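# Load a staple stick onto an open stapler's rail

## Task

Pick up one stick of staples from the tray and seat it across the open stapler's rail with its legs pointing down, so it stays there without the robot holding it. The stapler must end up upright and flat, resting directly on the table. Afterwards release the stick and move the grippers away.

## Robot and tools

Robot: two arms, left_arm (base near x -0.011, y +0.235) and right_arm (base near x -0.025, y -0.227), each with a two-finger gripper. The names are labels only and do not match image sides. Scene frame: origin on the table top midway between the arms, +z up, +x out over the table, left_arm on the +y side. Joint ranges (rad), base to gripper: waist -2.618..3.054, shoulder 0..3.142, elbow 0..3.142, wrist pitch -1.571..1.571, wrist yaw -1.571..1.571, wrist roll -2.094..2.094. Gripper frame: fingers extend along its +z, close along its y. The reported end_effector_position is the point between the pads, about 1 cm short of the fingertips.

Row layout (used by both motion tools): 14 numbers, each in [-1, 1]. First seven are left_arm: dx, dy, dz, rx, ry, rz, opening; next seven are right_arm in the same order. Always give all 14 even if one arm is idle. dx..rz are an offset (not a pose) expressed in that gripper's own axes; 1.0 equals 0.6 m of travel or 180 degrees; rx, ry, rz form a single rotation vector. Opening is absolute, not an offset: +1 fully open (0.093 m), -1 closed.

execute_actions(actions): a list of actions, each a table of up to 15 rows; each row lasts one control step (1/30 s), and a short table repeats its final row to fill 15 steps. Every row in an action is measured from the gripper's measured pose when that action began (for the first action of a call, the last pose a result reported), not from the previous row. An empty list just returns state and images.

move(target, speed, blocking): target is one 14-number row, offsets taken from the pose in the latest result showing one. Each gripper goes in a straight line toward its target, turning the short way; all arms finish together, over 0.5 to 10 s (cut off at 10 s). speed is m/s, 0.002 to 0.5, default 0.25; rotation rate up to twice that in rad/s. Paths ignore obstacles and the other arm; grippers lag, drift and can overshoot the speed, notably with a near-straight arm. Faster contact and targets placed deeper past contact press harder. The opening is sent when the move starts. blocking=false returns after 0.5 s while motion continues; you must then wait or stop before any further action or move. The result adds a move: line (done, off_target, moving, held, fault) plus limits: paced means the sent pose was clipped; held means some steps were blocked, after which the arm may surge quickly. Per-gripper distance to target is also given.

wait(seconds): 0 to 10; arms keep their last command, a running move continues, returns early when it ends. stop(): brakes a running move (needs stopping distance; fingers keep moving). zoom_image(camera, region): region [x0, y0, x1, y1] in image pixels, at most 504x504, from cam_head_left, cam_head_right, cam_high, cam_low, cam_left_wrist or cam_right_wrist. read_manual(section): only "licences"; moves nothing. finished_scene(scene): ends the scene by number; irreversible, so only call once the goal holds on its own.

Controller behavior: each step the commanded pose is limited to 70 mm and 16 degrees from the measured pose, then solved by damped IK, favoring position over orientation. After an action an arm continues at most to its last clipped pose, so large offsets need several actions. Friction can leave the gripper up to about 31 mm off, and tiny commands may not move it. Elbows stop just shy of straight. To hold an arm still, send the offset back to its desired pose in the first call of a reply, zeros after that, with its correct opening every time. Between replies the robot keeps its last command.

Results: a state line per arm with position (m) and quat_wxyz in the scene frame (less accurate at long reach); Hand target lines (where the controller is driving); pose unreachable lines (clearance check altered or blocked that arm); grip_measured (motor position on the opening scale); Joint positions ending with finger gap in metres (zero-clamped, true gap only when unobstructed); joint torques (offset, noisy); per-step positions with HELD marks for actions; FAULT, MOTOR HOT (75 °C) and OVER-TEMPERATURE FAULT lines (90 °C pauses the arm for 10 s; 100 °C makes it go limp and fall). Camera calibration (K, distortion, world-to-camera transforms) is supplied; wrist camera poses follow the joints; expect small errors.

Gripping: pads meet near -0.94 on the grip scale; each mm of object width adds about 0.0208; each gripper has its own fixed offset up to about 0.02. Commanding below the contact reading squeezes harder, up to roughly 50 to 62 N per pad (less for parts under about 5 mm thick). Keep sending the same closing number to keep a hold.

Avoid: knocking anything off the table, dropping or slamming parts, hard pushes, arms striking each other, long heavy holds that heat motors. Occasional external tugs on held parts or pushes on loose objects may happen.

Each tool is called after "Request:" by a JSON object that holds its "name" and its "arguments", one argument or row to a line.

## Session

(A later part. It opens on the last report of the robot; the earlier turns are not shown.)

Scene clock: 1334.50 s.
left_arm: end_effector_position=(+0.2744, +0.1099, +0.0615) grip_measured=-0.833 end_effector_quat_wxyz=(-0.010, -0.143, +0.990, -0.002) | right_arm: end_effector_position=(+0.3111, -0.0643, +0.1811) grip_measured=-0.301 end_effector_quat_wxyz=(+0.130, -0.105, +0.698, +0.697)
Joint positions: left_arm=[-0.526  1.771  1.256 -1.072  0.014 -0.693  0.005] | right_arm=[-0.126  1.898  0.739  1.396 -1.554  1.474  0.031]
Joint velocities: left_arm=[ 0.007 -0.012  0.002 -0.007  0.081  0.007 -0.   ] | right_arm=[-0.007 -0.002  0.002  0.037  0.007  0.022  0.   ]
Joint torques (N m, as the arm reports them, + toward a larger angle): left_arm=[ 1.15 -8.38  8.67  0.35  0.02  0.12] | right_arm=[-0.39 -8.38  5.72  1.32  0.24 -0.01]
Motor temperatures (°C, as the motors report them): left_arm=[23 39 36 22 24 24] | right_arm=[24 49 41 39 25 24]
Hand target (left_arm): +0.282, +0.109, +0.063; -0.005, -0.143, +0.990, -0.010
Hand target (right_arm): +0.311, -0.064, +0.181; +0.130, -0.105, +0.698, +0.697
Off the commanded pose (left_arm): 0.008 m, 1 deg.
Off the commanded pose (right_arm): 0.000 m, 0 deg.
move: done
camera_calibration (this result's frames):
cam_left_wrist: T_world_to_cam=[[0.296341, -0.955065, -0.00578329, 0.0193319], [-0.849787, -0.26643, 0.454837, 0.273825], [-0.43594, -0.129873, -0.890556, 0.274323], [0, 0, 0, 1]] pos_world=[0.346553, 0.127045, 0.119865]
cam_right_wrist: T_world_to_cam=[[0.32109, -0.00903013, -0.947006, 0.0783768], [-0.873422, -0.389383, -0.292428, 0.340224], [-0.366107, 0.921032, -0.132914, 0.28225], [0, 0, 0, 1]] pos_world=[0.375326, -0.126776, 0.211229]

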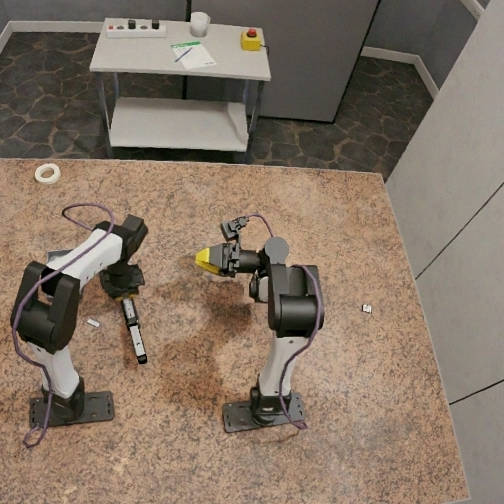

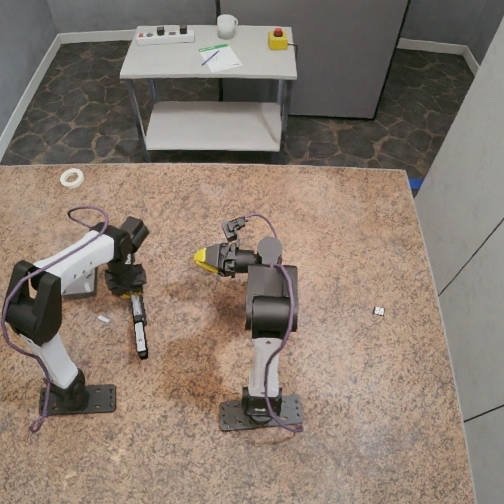

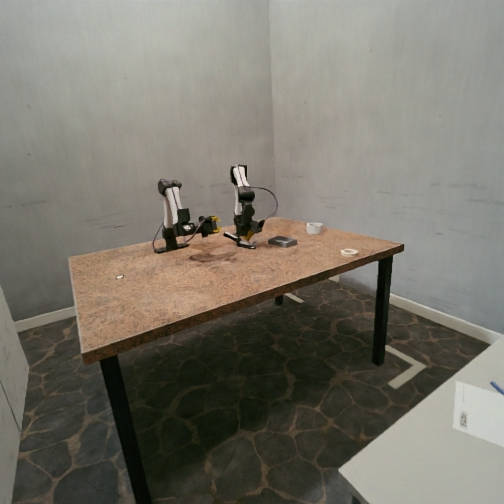

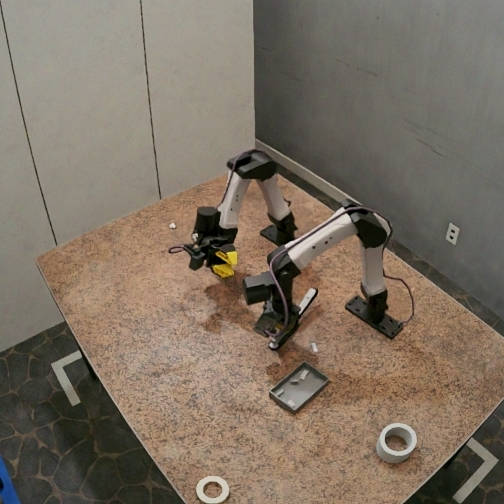

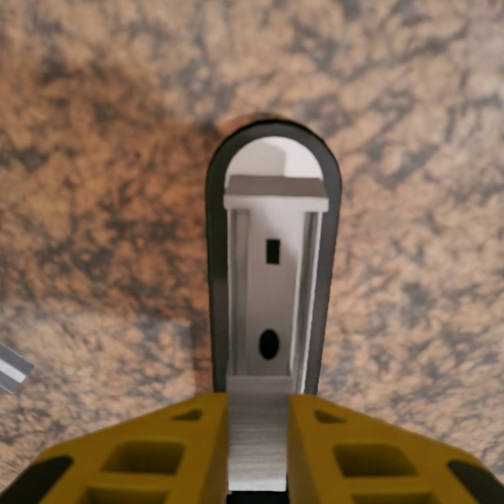

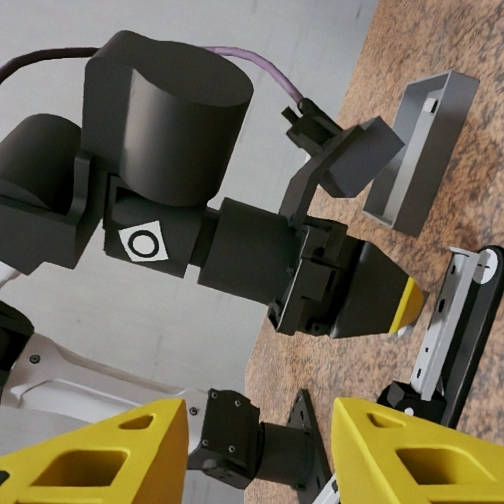

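Request:
{"name": "execute_actions", "arguments": {
  "actions": [
    [[0,-0.006,0.008,0,0,0.028,-0.85,0,0,0,0,0,0,-0.3]],
    [[0,0,0,0,0,0,-0.85,0,0,0,0,0,0,-0.3]]
  ]
}}

Scene clock: 1344.13 s.
left_arm: end_effector_position=(+0.2758, +0.1089, +0.0614) grip_measured=-0.833 end_effector_quat_wxyz=(-0.008, -0.110, +0.994, -0.005) | right_arm: end_effector_position=(+0.3111, -0.0643, +0.1811) grip_measured=-0.301 end_effector_quat_wxyz=(+0.130, -0.105, +0.698, +0.697)
Joint positions: left_arm=[-0.526  1.771  1.256 -1.065  0.016 -0.627  0.005] | right_arm=[-0.126  1.898  0.739  1.396 -1.554  1.474  0.031]
Joint velocities: left_arm=[ 0.017 -0.002  0.002  0.007  0.051 -0.007 -0.   ] | right_arm=[-0.002  0.002 -0.007 -0.037 -0.022 -0.022 -0.   ]
Joint torques (N m, as the arm reports them, + toward a larger angle): left_arm=[ 0.18 -9.48  6.95  0.32 -0.04  0.03] | right_arm=[-0.31 -8.41  5.78  1.31  0.26 -0.02]
Motor temperatures (°C, as the motors report them): left_arm=[23 39 37 22 24 24] | right_arm=[24 49 41 39 25 24]
Hand target (left_arm): +0.276, +0.109, +0.061; -0.008, -0.110, +0.994, -0.005
Hand target (right_arm): +0.311, -0.064, +0.181; +0.130, -0.105, +0.698, +0.697
Off the commanded pose (left_arm): 0.000 m, 0 deg.
Off the commanded pose (right_arm): 0.000 m, 0 deg.
Step readings (end_effector_position; steps 1 to 15: 1st action; 16 to 30: 2nd action):
0: left_arm (+0.2742, +0.1096, +0.0615) | right_arm (+0.3111, -0.0643, +0.1811)
1: left_arm (+0.2743, +0.1095, +0.0615) | right_arm (+0.3111, -0.0643, +0.1811)
2: left_arm (+0.2746, +0.1094, +0.0615) | right_arm (+0.3111, -0.0643, +0.1811)
4: left_arm (+0.2751, +0.1092, +0.0615) | right_arm (+0.3111, -0.0643, +0.1811)
8: left_arm (+0.2755, +0.1090, +0.0614) | right_arm (+0.3111, -0.0643, +0.1811)
15: left_arm (+0.2758, +0.1089, +0.0614) | right_arm (+0.3111, -0.0643, +0.1811)
16: left_arm (+0.2758, +0.1089, +0.0614) | right_arm (+0.3111, -0.0643, +0.1811)
17: left_arm (+0.2758, +0.1089, +0.0614) | right_arm (+0.3111, -0.0643, +0.1811)
19: left_arm (+0.2758, +0.1089, +0.0614) | right_arm (+0.3111, -0.0643, +0.1811)
23: left_arm (+0.2758, +0.1089, +0.0614) | right_arm (+0.3111, -0.0643, +0.1811)
30: end_effector_position above
camera_calibration (this result's frames):
cam_left_wrist: T_world_to_cam=[[0.232389, -0.972622, 0.00126046, 0.0371207], [-0.868278, -0.206874, 0.450885, 0.273624], [-0.43828, -0.105875, -0.892581, 0.272951], [0, 0, 0, 1]] pos_world=[0.348584, 0.121609, 0.120212]
cam_right_wrist: T_world_to_cam=[[0.32109, -0.00903013, -0.947006, 0.0783768], [-0.873422, -0.389383, -0.292428, 0.340224], [-0.366107, 0.921032, -0.132914, 0.28225], [0, 0, 0, 1]] pos_world=[0.375326, -0.126776, 0.211229]

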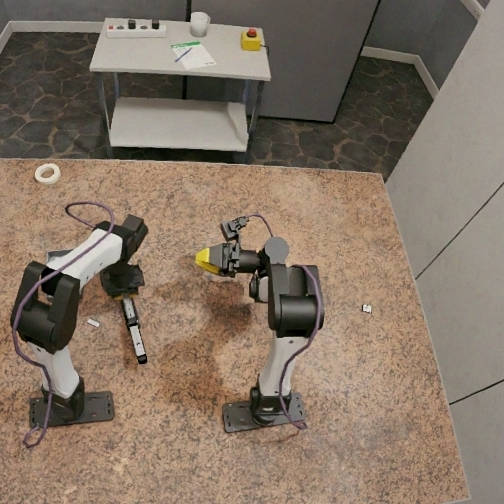

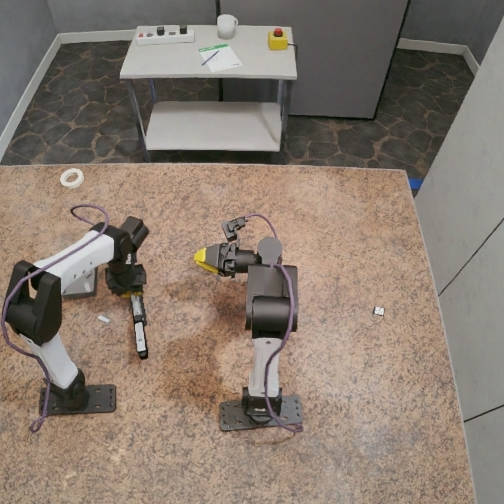

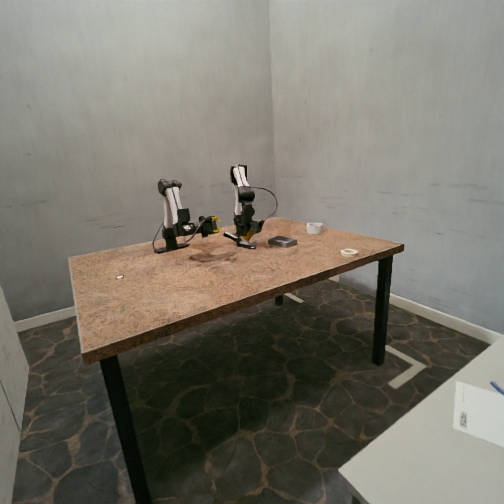

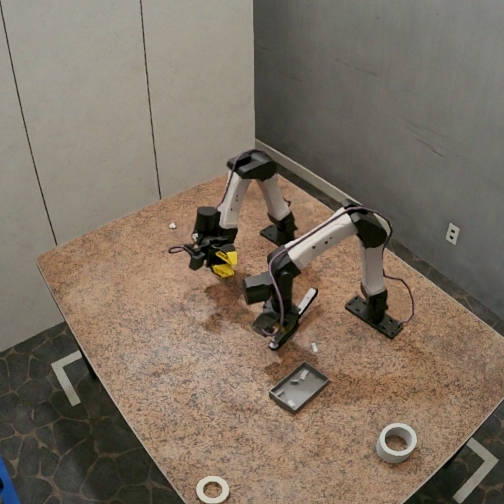

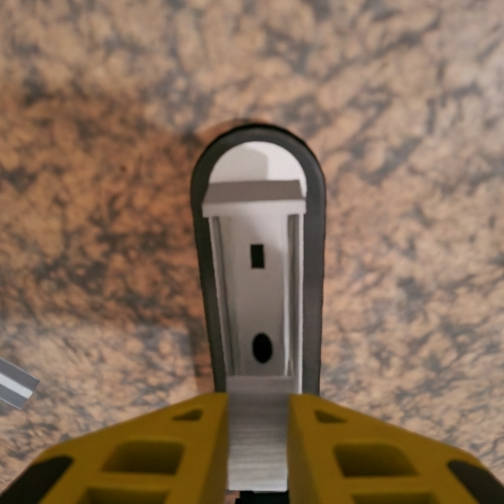

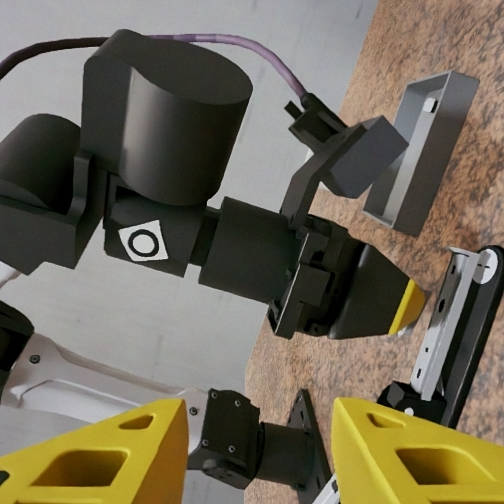

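Request:
{"name": "execute_actions", "arguments": {
  "actions": [
    [[0,-0.017,0,0,0,-0.017,-0.85,0,0,0,0,0,0,-0.3]],
    [[0,0,0,0,0,0,-0.85,0,0,0,0,0,0,-0.3]]
  ]
}}

Scene clock: 1354.07 s.
left_arm: end_effector_position=(+0.2753, +0.1038, +0.0601) grip_measured=-0.833 end_effector_quat_wxyz=(-0.010, -0.135, +0.991, -0.003) | right_arm: end_effector_position=(+0.3111, -0.0643, +0.1811) grip_measured=-0.301 end_effector_quat_wxyz=(+0.130, -0.105, +0.698, +0.697)
Joint positions: left_arm=[-0.542  1.782  1.264 -1.066  0.016 -0.694  0.005] | right_arm=[-0.126  1.898  0.739  1.396 -1.554  1.474  0.031]
Joint velocities: left_arm=[ 0.012 -0.007  0.002 -0.007 -0.081 -0.022 -0.   ] | right_arm=[-0.002 -0.007 -0.007 -0.051 -0.022  0.022  0.   ]
Joint torques (N m, as the arm reports them, + toward a larger angle): left_arm=[ 0.12 -9.51  6.96  0.25 -0.02  0.04] | right_arm=[-0.33 -8.45  5.74  1.33  0.27 -0.05]
Motor temperatures (°C, as the motors report them): left_arm=[23 39 37 22 24 23] | right_arm=[24 49 41 39 25 24]
Hand target (left_arm): +0.275, +0.104, +0.060; -0.010, -0.135, +0.991, -0.003
Hand target (right_arm): +0.311, -0.064, +0.181; +0.130, -0.105, +0.698, +0.697
Off the commanded pose (left_arm): 0.000 m, 0 deg.
Off the commanded pose (right_arm): 0.000 m, 0 deg.
Step readings (end_effector_position; steps 1 to 15: 1st action; 16 to 30: 2nd action):
0: left_arm (+0.2758, +0.1089, +0.0614) | right_arm (+0.3111, -0.0643, +0.1811)
1: left_arm (+0.2757, +0.1084, +0.0614) | right_arm (+0.3111, -0.0643, +0.1811)
2: left_arm (+0.2757, +0.1075, +0.0612) | right_arm (+0.3111, -0.0643, +0.1811)
4: left_arm (+0.2755, +0.1051, +0.0606) | right_arm (+0.3111, -0.0643, +0.1811)
8: left_arm (+0.2751, +0.1039, +0.0599) | right_arm (+0.3111, -0.0643, +0.1811)
15: left_arm (+0.2753, +0.1038, +0.0601) | right_arm (+0.3111, -0.0643, +0.1811)
16: left_arm (+0.2753, +0.1038, +0.0601) | right_arm (+0.3111, -0.0643, +0.1811)
17: left_arm (+0.2753, +0.1038, +0.0601) | right_arm (+0.3111, -0.0643, +0.1811)
19: left_arm (+0.2753, +0.1038, +0.0601) | right_arm (+0.3111, -0.0643, +0.1811)
23: left_arm (+0.2753, +0.1038, +0.0601) | right_arm (+0.3111, -0.0643, +0.1811)
30: end_effector_position above
camera_calibration (this result's frames):
cam_left_wrist: T_world_to_cam=[[0.281768, -0.95948, -0.0023578, 0.0174522], [-0.854655, -0.2521, 0.453884, 0.273532], [-0.436087, -0.125875, -0.891058, 0.272406], [0, 0, 0, 1]] pos_world=[0.347651, 0.119992, 0.118618]
cam_right_wrist: T_world_to_cam=[[0.32109, -0.00903013, -0.947006, 0.0783768], [-0.873422, -0.389383, -0.292428, 0.340224], [-0.366107, 0.921032, -0.132914, 0.28225], [0, 0, 0, 1]] pos_world=[0.375326, -0.126776, 0.211229]

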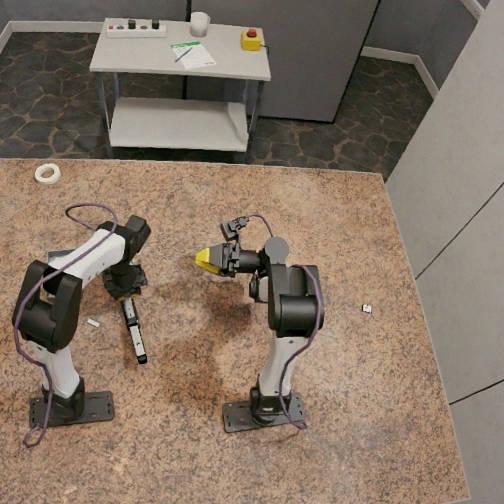

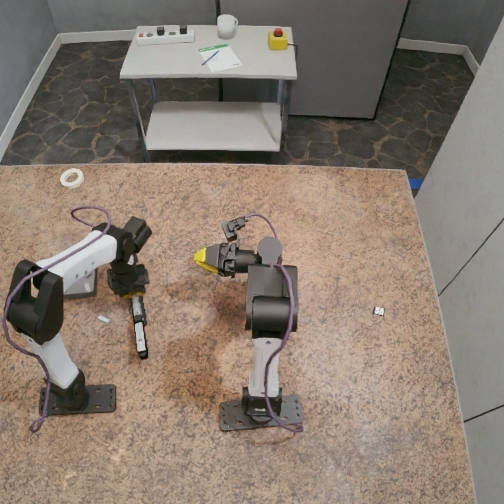

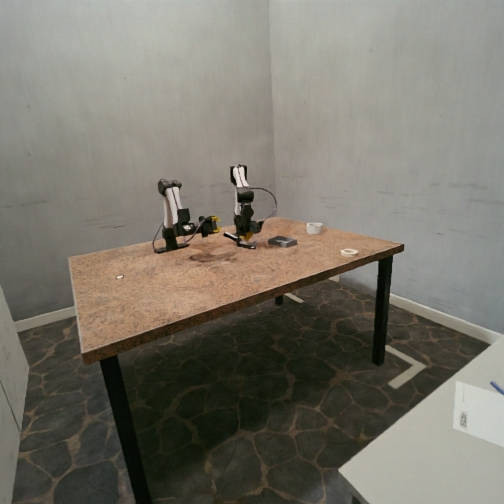

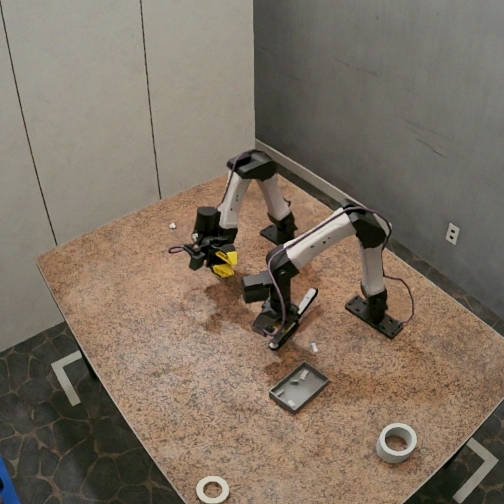

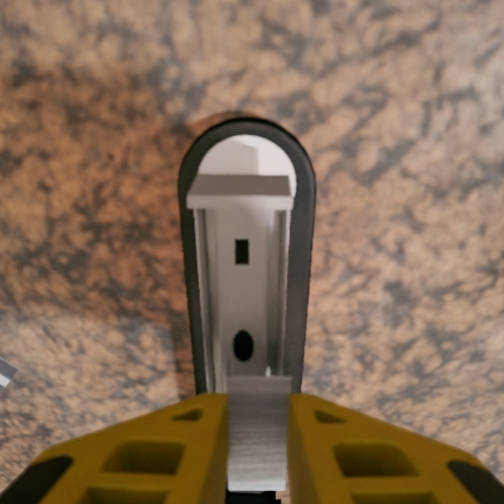

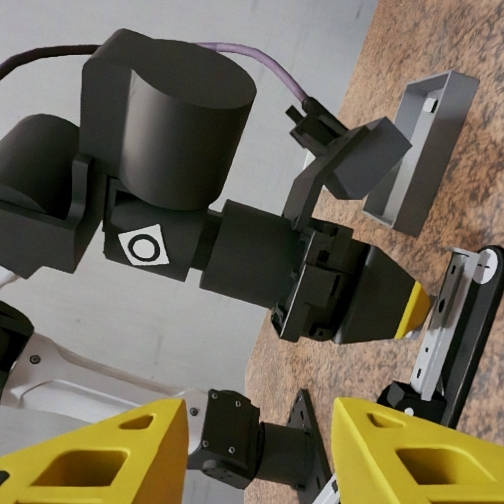

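Request:
{"name": "execute_actions", "arguments": {
  "actions": [
    [[0,0.013,0,0,0,0,-0.85,0,0,0,0,0,0,-0.3]],
    [[0,0,0,0,0,0,-0.85,0,0,0,0,0,0,-0.3]]
  ]
}}

Scene clock: 1359.17 s.
left_arm: end_effector_position=(+0.2764, +0.1061, +0.0601) grip_measured=-0.833 end_effector_quat_wxyz=(-0.010, -0.135, +0.991, -0.004) | right_arm: end_effector_position=(+0.3111, -0.0643, +0.1811) grip_measured=-0.301 end_effector_quat_wxyz=(+0.130, -0.105, +0.698, +0.697)
Joint positions: left_arm=[-0.534  1.782  1.264 -1.066  0.016 -0.685  0.005] | right_arm=[-0.126  1.898  0.739  1.396 -1.554  1.474  0.031]
Joint velocities: left_arm=[ 0.002 -0.017 -0.002 -0.066  0.037 -0.11  -0.   ] | right_arm=[ 0.007 -0.007  0.007 -0.066 -0.022 -0.022  0.   ]
Joint torques (N m, as the arm reports them, + toward a larger angle): left_arm=[ 0.19 -9.51  6.93  0.27 -0.04  0.05] | right_arm=[-0.37 -8.41  5.75  1.32  0.22 -0.04]
Motor temperatures (°C, as the motors report them): left_arm=[23 39 37 22 24 23] | right_arm=[24 49 41 39 25 24]
Hand target (left_arm): +0.276, +0.106, +0.060; -0.010, -0.135, +0.991, -0.004
Hand target (right_arm): +0.311, -0.064, +0.181; +0.130, -0.105, +0.698, +0.697
Off the commanded pose (left_arm): 0.000 m, 0 deg.
Off the commanded pose (right_arm): 0.000 m, 0 deg.
Step readings (end_effector_position; steps 1 to 15: 1st action; 16 to 30: 2nd action):
0: left_arm (+0.2753, +0.1038, +0.0601) | right_arm (+0.3111, -0.0643, +0.1811)
1: left_arm (+0.2754, +0.1040, +0.0601) | right_arm (+0.3111, -0.0643, +0.1811)
2: left_arm (+0.2756, +0.1044, +0.0601) | right_arm (+0.3111, -0.0643, +0.1811)
4: left_arm (+0.2761, +0.1054, +0.0601) | right_arm (+0.3111, -0.0643, +0.1811)
8: left_arm (+0.2764, +0.1061, +0.0601) | right_arm (+0.3111, -0.0643, +0.1811)
15: left_arm (+0.2764, +0.1061, +0.0601) | right_arm (+0.3111, -0.0643, +0.1811)
16: left_arm (+0.2764, +0.1061, +0.0601) | right_arm (+0.3111, -0.0643, +0.1811)
17: left_arm (+0.2764, +0.1061, +0.0601) | right_arm (+0.3111, -0.0643, +0.1811)
19: left_arm (+0.2764, +0.1061, +0.0601) | right_arm (+0.3111, -0.0643, +0.1811)
23: left_arm (+0.2764, +0.1061, +0.0601) | right_arm (+0.3111, -0.0643, +0.1811)
30: end_effector_position above
camera_calibration (this result's frames):
cam_left_wrist: T_world_to_cam=[[0.281038, -0.959694, -0.00218112, 0.0195747], [-0.854884, -0.251377, 0.453853, 0.274993], [-0.436108, -0.125685, -0.891074, 0.273137], [0, 0, 0, 1]] pos_world=[0.348703, 0.122242, 0.118622]
cam_right_wrist: T_world_to_cam=[[0.32109, -0.00903013, -0.947006, 0.0783768], [-0.873422, -0.389383, -0.292428, 0.340224], [-0.366107, 0.921032, -0.132914, 0.28225], [0, 0, 0, 1]] pos_world=[0.375326, -0.126776, 0.211229]

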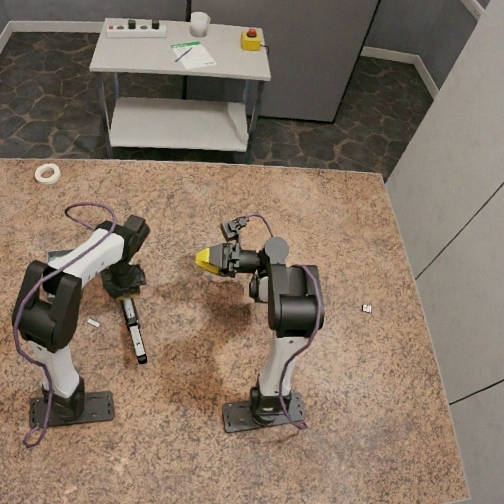

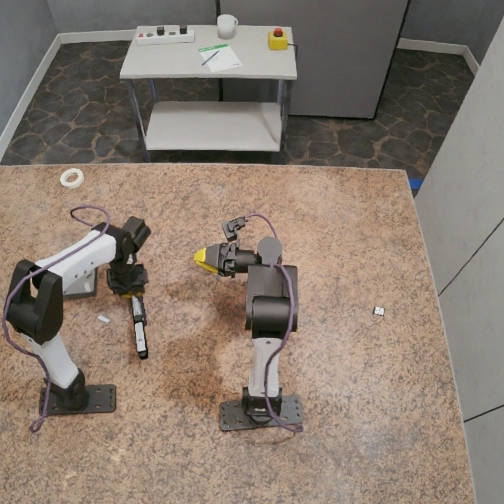

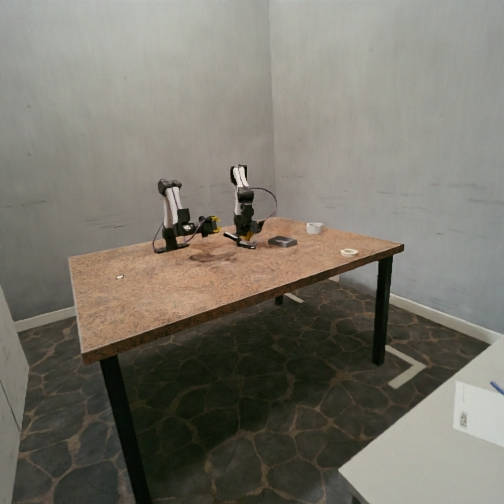

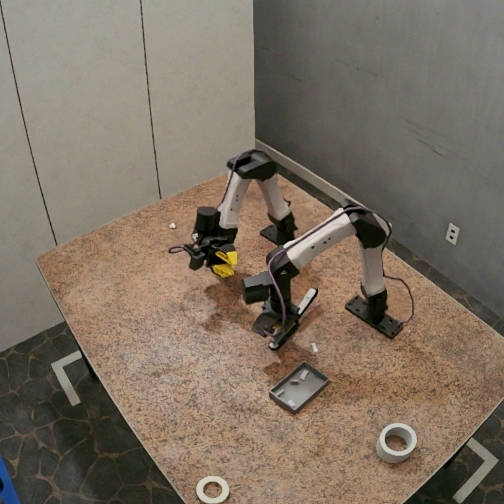

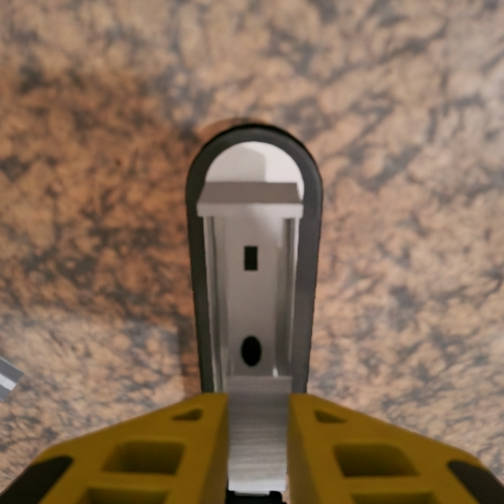

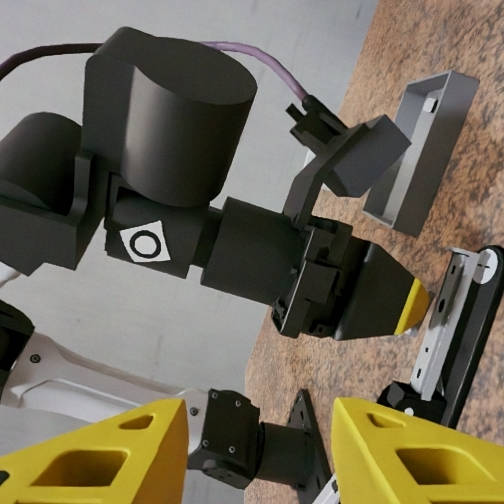

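Request:
{"name": "execute_actions", "arguments": {
  "actions": [
    [[0,0.0115,0,0,0,0,-0.85,0,0,0,0,0,0,-0.3]],
    [[0.004,0,0.022,0,0,0,-0.85,0,0,0,0,0,0,-0.3]],
    [[0,0,0,0,0,0,-0.85,0,0,0,0,0,0,-0.3]]
  ]
}}

Scene clock: 1367.03 s.
left_arm: end_effector_position=(+0.2765, +0.1080, +0.0520) grip_measured=-0.833 end_effector_quat_wxyz=(-0.007, -0.134, +0.991, -0.005) | right_arm: end_effector_position=(+0.3111, -0.0643, +0.1811) grip_measured=-0.301 end_effector_quat_wxyz=(+0.130, -0.105, +0.698, +0.697)
Joint positions: left_arm=[-0.528  1.782  1.231 -1.025  0.016 -0.678  0.005] | right_arm=[-0.126  1.898  0.739  1.396 -1.554  1.474  0.031]
Joint velocities: left_arm=[ 0.007 -0.012 -0.022  0.037  0.007 -0.037 -0.   ] | right_arm=[-0.012 -0.012 -0.002 -0.022 -0.007 -0.037  0.   ]
Joint torques (N m, as the arm reports them, + toward a larger angle): left_arm=[ 0.12 -9.53  6.91  0.29 -0.03  0.06] | right_arm=[-0.34 -8.36  5.63  1.29  0.29 -0.03]
Motor temperatures (°C, as the motors report them): left_arm=[23 40 36 22 24 23] | right_arm=[24 49 41 39 25 24]
Hand target (left_arm): +0.276, +0.108, +0.052; -0.007, -0.134, +0.991, -0.005
Hand target (right_arm): +0.311, -0.064, +0.181; +0.130, -0.105, +0.698, +0.697
Off the commanded pose (left_arm): 0.000 m, 0 deg.
Off the commanded pose (right_arm): 0.000 m, 0 deg.
Step readings (end_effector_position; steps 1 to 15: 1st action; 16 to 30: 2nd action; 31 to 45: 3rd action):
0: left_arm (+0.2764, +0.1061, +0.0601) | right_arm (+0.3111, -0.0643, +0.1811)
1: left_arm (+0.2764, +0.1062, +0.0601) | right_arm (+0.3111, -0.0643, +0.1811)
2: left_arm (+0.2766, +0.1065, +0.0601) | right_arm (+0.3111, -0.0643, +0.1811)
4: left_arm (+0.2769, +0.1073, +0.0601) | right_arm (+0.3111, -0.0643, +0.1811)
8: left_arm (+0.2771, +0.1077, +0.0601) | right_arm (+0.3111, -0.0643, +0.1811)
15: left_arm (+0.2771, +0.1077, +0.0601) | right_arm (+0.3111, -0.0643, +0.1811)
16: left_arm (+0.2772, +0.1077, +0.0588) | right_arm (+0.3111, -0.0643, +0.1811)
17: left_arm (+0.2771, +0.1077, +0.0571) | right_arm (+0.3111, -0.0643, +0.1811)
19: left_arm (+0.2747, +0.1088, +0.0534) | right_arm (+0.3111, -0.0643, +0.1811)
23: left_arm (+0.2746, +0.1088, +0.0520) | right_arm (+0.3111, -0.0643, +0.1811)
30: left_arm (+0.2765, +0.1080, +0.0520) | right_arm (+0.3111, -0.0643, +0.1811)
31: left_arm (+0.2765, +0.1080, +0.0520) | right_arm (+0.3111, -0.0643, +0.1811)
32: left_arm (+0.2765, +0.1080, +0.0520) | right_arm (+0.3111, -0.0643, +0.1811)
34: left_arm (+0.2765, +0.1080, +0.0520) | right_arm (+0.3111, -0.0643, +0.1811)
38: left_arm (+0.2765, +0.1080, +0.0520) | right_arm (+0.3111, -0.0643, +0.1811)
45: end_effector_position above
camera_calibration (this result's frames):
cam_left_wrist: T_world_to_cam=[[0.279939, -0.960014, 0.00258471, 0.0214675], [-0.858203, -0.249043, 0.448849, 0.280166], [-0.430258, -0.127869, -0.893604, 0.264935], [0, 0, 0, 1]] pos_world=[0.34842, 0.124259, 0.110939]
cam_right_wrist: T_world_to_cam=[[0.32109, -0.00903013, -0.947006, 0.0783768], [-0.873422, -0.389383, -0.292428, 0.340224], [-0.366107, 0.921032, -0.132914, 0.28225], [0, 0, 0, 1]] pos_world=[0.375326, -0.126776, 0.211229]

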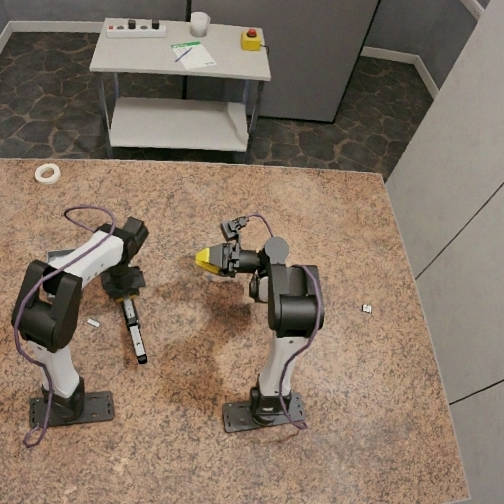

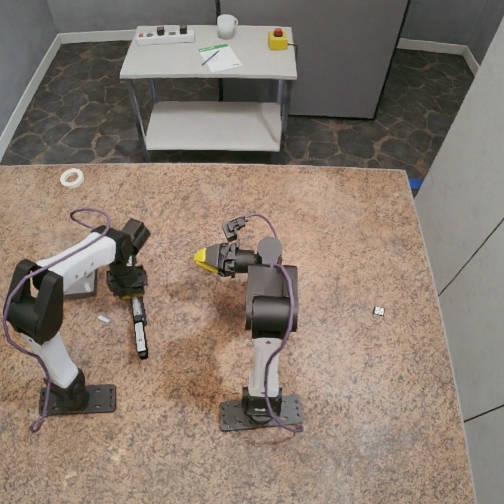

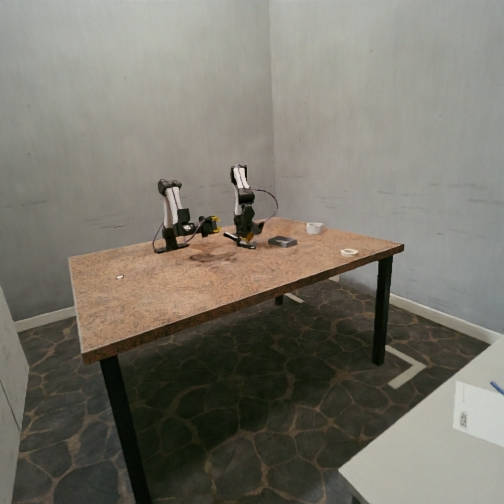

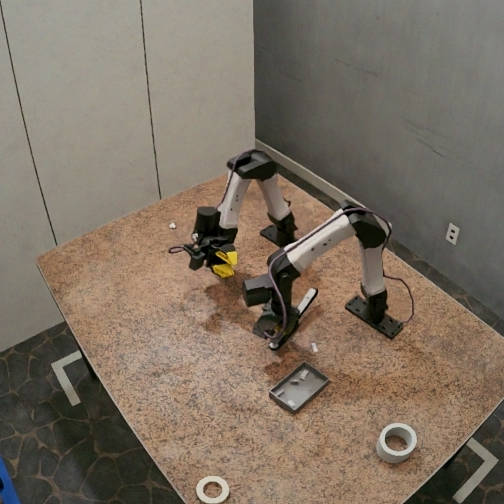

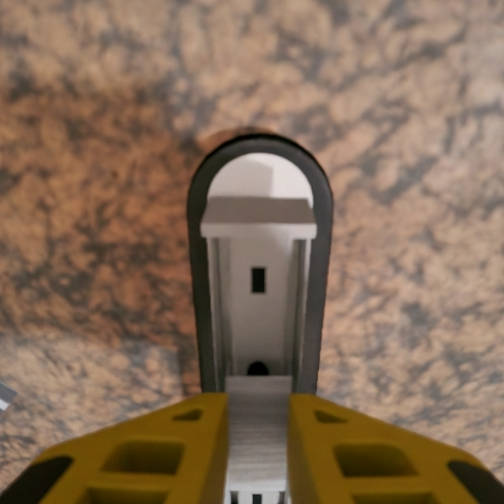

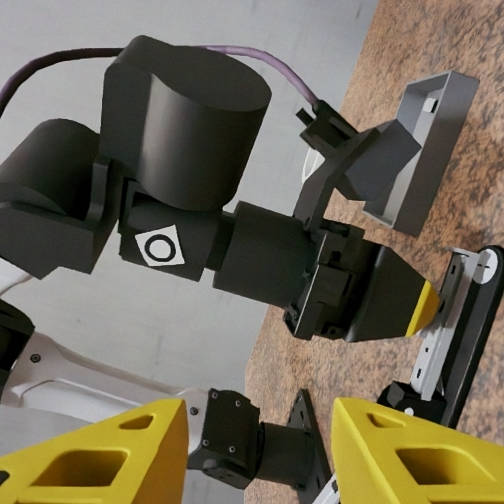

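Centred. Lower further.

Request:
{"name": "execute_actions", "arguments": {
  "actions": [
    [[0,0,0.017,0,0,0,-0.85,0,0,0,0,0,0,-0.3]],
    [[0,0,0,0,0,0,-0.85,0,0,0,0,0,0,-0.3]]
  ]
}}

Request:
{"name": "zoom_image", "arguments": {
  "camera": "cam_left_wrist",
  "region": [170,250,350,504]
}}

Scene clock: 1373.27 s.
left_arm: end_effector_position=(+0.2787, +0.1070, +0.0486) grip_measured=-0.833 end_effector_quat_wxyz=(-0.000, -0.134, +0.991, -0.009) | right_arm: end_effector_position=(+0.3111, -0.0643, +0.1811) grip_measured=-0.301 end_effector_quat_wxyz=(+0.130, -0.105, +0.698, +0.697)
Joint positions: left_arm=[-0.528  1.782  1.217 -0.996  0.016 -0.678  0.005] | right_arm=[-0.126  1.898  0.739  1.396 -1.554  1.474  0.031]
Joint velocities: left_arm=[ 0.002  0.017  0.002 -0.066  0.007 -0.007 -0.   ] | right_arm=[ 0.012  0.007  0.002 -0.007  0.066 -0.037  0.   ]
Joint torques (N m, as the arm reports them, + toward a larger angle): left_arm=[ 0.11 -9.53  6.96  0.32 -0.04  0.06] | right_arm=[-0.39 -8.44  5.83  1.3   0.25 -0.04]
Motor temperatures (°C, as the motors report them): left_arm=[23 40 36 22 24 23] | right_arm=[24 49 41 39 25 24]
Hand target (left_arm): +0.279, +0.107, +0.049; -0.000, -0.134, +0.991, -0.009
Hand target (right_arm): +0.311, -0.064, +0.181; +0.130, -0.105, +0.698, +0.697
Off the commanded pose (left_arm): 0.000 m, 0 deg.
Off the commanded pose (right_arm): 0.000 m, 0 deg.
Step readings (end_effector_position; steps 1 to 15: 1st action; 16 to 30: 2nd action):
0: left_arm (+0.2765, +0.1080, +0.0520) | right_arm (+0.3111, -0.0643, +0.1811)
1: left_arm (+0.2767, +0.1079, +0.0514) | right_arm (+0.3111, -0.0643, +0.1811)
2: left_arm (+0.2771, +0.1077, +0.0507) | right_arm (+0.3111, -0.0643, +0.1811)
4: left_arm (+0.2768, +0.1078, +0.0492) | right_arm (+0.3111, -0.0643, +0.1811)
8: left_arm (+0.2775, +0.1075, +0.0486) | right_arm (+0.3111, -0.0643, +0.1811)
15: left_arm (+0.2787, +0.1070, +0.0486) | right_arm (+0.3111, -0.0643, +0.1811)
16: left_arm (+0.2787, +0.1070, +0.0486) | right_arm (+0.3111, -0.0643, +0.1811)
17: left_arm (+0.2787, +0.1070, +0.0486) | right_arm (+0.3111, -0.0643, +0.1811)
19: left_arm (+0.2787, +0.1070, +0.0486) | right_arm (+0.3111, -0.0643, +0.1811)
23: left_arm (+0.2787, +0.1070, +0.0486) | right_arm (+0.3111, -0.0643, +0.1811)
30: end_effector_position above
camera_calibration (this result's frames):
cam_left_wrist: T_world_to_cam=[[0.279843, -0.959973, 0.0118396, 0.0195164], [-0.864107, -0.246485, 0.438822, 0.285192], [-0.418338, -0.133032, -0.898496, 0.260213], [0, 0, 0, 1]] pos_world=[0.349832, 0.123647, 0.108421]
cam_right_wrist: T_world_to_cam=[[0.32109, -0.00903013, -0.947006, 0.0783768], [-0.873422, -0.389383, -0.292428, 0.340224], [-0.366107, 0.921032, -0.132914, 0.28225], [0, 0, 0, 1]] pos_world=[0.375326, -0.126776, 0.211229]

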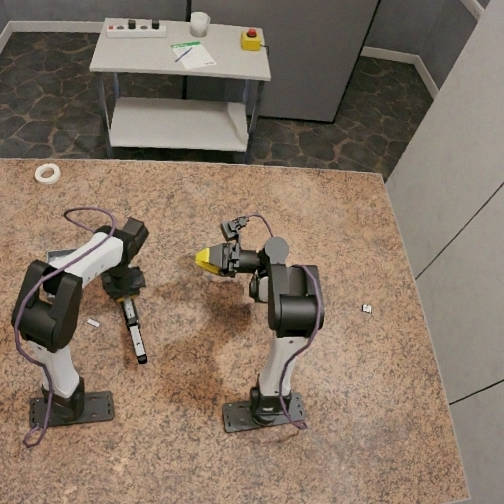

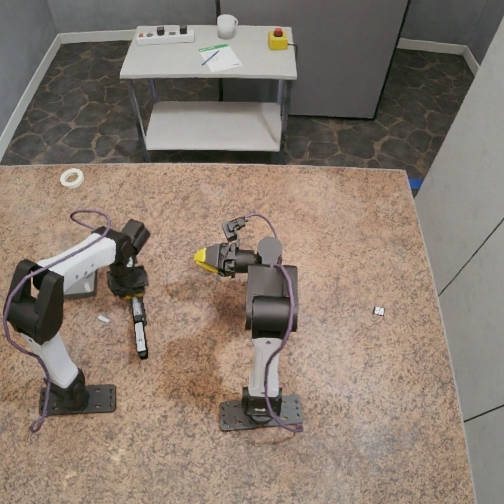

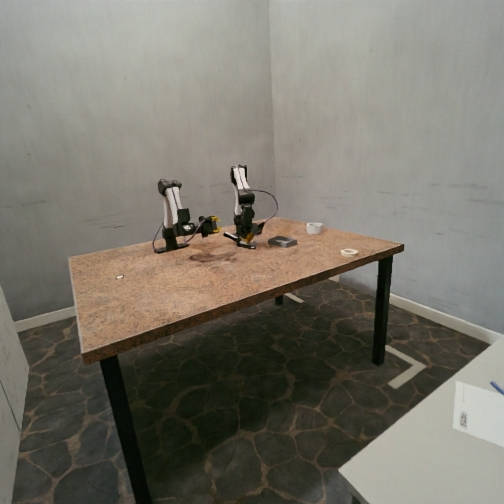

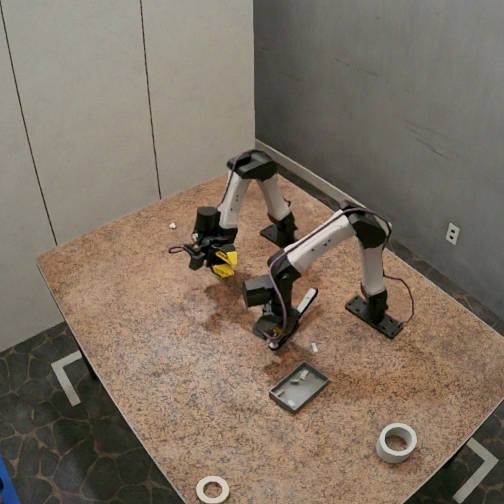

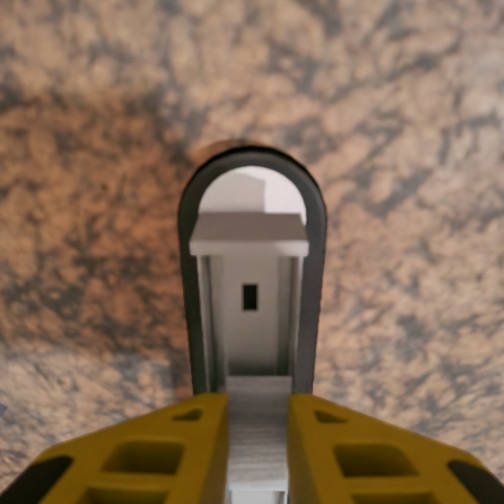

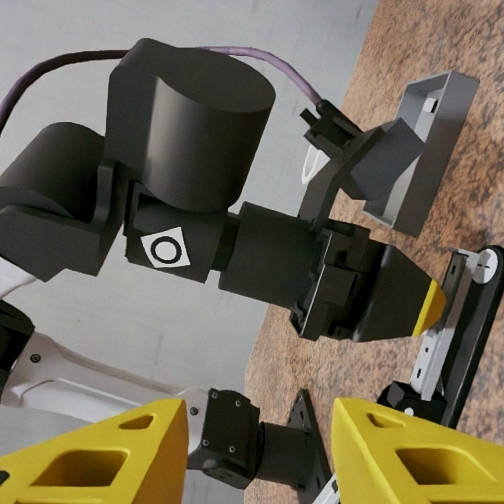

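Region (170, 250, 350, 504) of cam_left_wrist's 504x504 image, scaled by 1.984, with more detail than that image has; it fills the left 357 columns of this view, and the rest is white.

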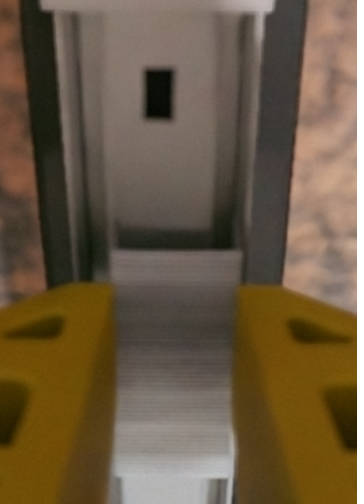

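Request:
{"name": "execute_actions", "arguments": {
  "actions": [
    [[0.008,0.0065,0,0,0,0,-0.85,0,0,0,0,0,0,-0.3]],
    [[0,0,0,0,0,0,-0.85,0,0,0,0,0,0,-0.3]]
  ]
}}

Request:
{"name": "zoom_image", "arguments": {
  "camera": "cam_left_wrist",
  "region": [170,250,350,504]
}}

Scene clock: 1383.50 s.
left_arm: end_effector_position=(+0.2756, +0.1083, +0.0473) grip_measured=-0.833 end_effector_quat_wxyz=(-0.002, -0.134, +0.991, -0.008) | right_arm: end_effector_position=(+0.3111, -0.0643, +0.1811) grip_measured=-0.301 end_effector_quat_wxyz=(+0.130, -0.105, +0.698, +0.697)
Joint positions: left_arm=[-0.528  1.776  1.204 -0.994  0.016 -0.678  0.005] | right_arm=[-0.126  1.898  0.739  1.396 -1.554  1.474  0.031]
Joint velocities: left_arm=[ 0.012  0.002  0.007  0.022  0.007  0.022 -0.001] | right_arm=[ 0.007  0.002 -0.007  0.007 -0.007  0.037  0.   ]
Joint torques (N m, as the arm reports them, + toward a larger angle): left_arm=[ 0.18 -9.45  6.91  0.32 -0.04  0.07] | right_arm=[-0.36 -8.32  5.71  1.34  0.26 -0.04]
Motor temperatures (°C, as the motors report them): left_arm=[23 40 36 22 24 23] | right_arm=[24 49 41 39 25 24]
Hand target (left_arm): +0.276, +0.108, +0.047; -0.002, -0.134, +0.991, -0.008
Hand target (right_arm): +0.311, -0.064, +0.181; +0.130, -0.105, +0.698, +0.697
Off the commanded pose (left_arm): 0.000 m, 0 deg.
Off the commanded pose (right_arm): 0.000 m, 0 deg.
Step readings (end_effector_position; steps 1 to 15: 1st action; 16 to 30: 2nd action):
0: left_arm (+0.2787, +0.1070, +0.0486) | right_arm (+0.3111, -0.0643, +0.1811)
1: left_arm (+0.2784, +0.1071, +0.0484) | right_arm (+0.3111, -0.0643, +0.1811)
2: left_arm (+0.2777, +0.1075, +0.0481) | right_arm (+0.3111, -0.0643, +0.1811)
4: left_arm (+0.2761, +0.1081, +0.0477) | right_arm (+0.3111, -0.0643, +0.1811)
8: left_arm (+0.2756, +0.1083, +0.0473) | right_arm (+0.3111, -0.0643, +0.1811)
15: left_arm (+0.2756, +0.1083, +0.0473) | right_arm (+0.3111, -0.0643, +0.1811)
16: left_arm (+0.2756, +0.1083, +0.0473) | right_arm (+0.3111, -0.0643, +0.1811)
17: left_arm (+0.2756, +0.1083, +0.0473) | right_arm (+0.3111, -0.0643, +0.1811)
19: left_arm (+0.2756, +0.1083, +0.0473) | right_arm (+0.3111, -0.0643, +0.1811)
23: left_arm (+0.2756, +0.1083, +0.0473) | right_arm (+0.3111, -0.0643, +0.1811)
30: end_effector_position above
camera_calibration (this result's frames):
cam_left_wrist: T_world_to_cam=[[0.27989, -0.959993, 0.00867363, 0.0218018], [-0.862102, -0.247354, 0.442262, 0.282828], [-0.422423, -0.131262, -0.896844, 0.258784], [0, 0, 0, 1]] pos_world=[0.347041, 0.124857, 0.106815]
cam_right_wrist: T_world_to_cam=[[0.32109, -0.00903013, -0.947006, 0.0783768], [-0.873422, -0.389383, -0.292428, 0.340224], [-0.366107, 0.921032, -0.132914, 0.28225], [0, 0, 0, 1]] pos_world=[0.375326, -0.126776, 0.211229]

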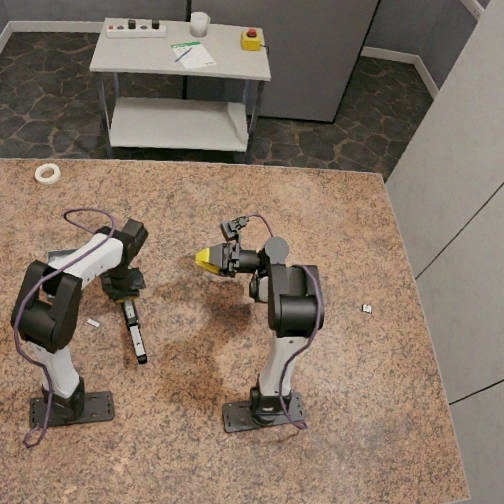

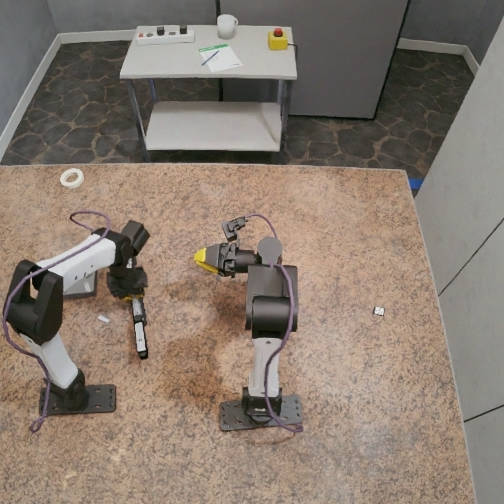

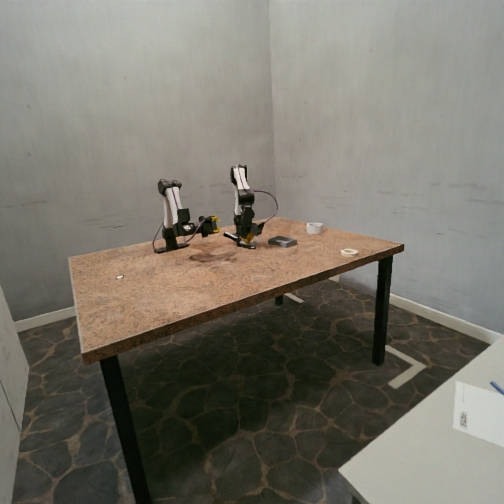

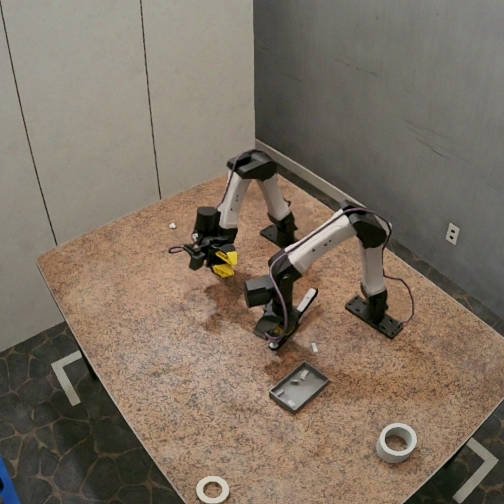

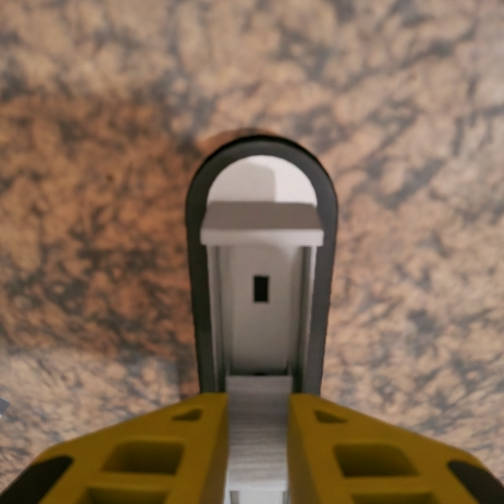

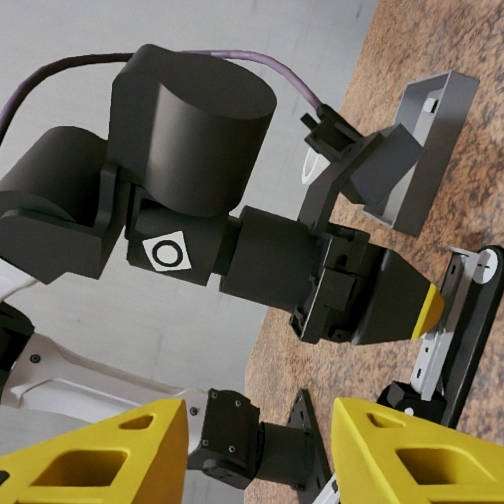

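Region (170, 250, 350, 504) of cam_left_wrist's 504x504 image, scaled by 1.984, with more detail than that image has; it fills the left 357 columns of this view, and the rest is white.

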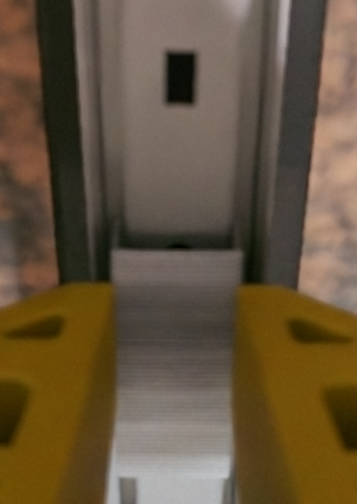

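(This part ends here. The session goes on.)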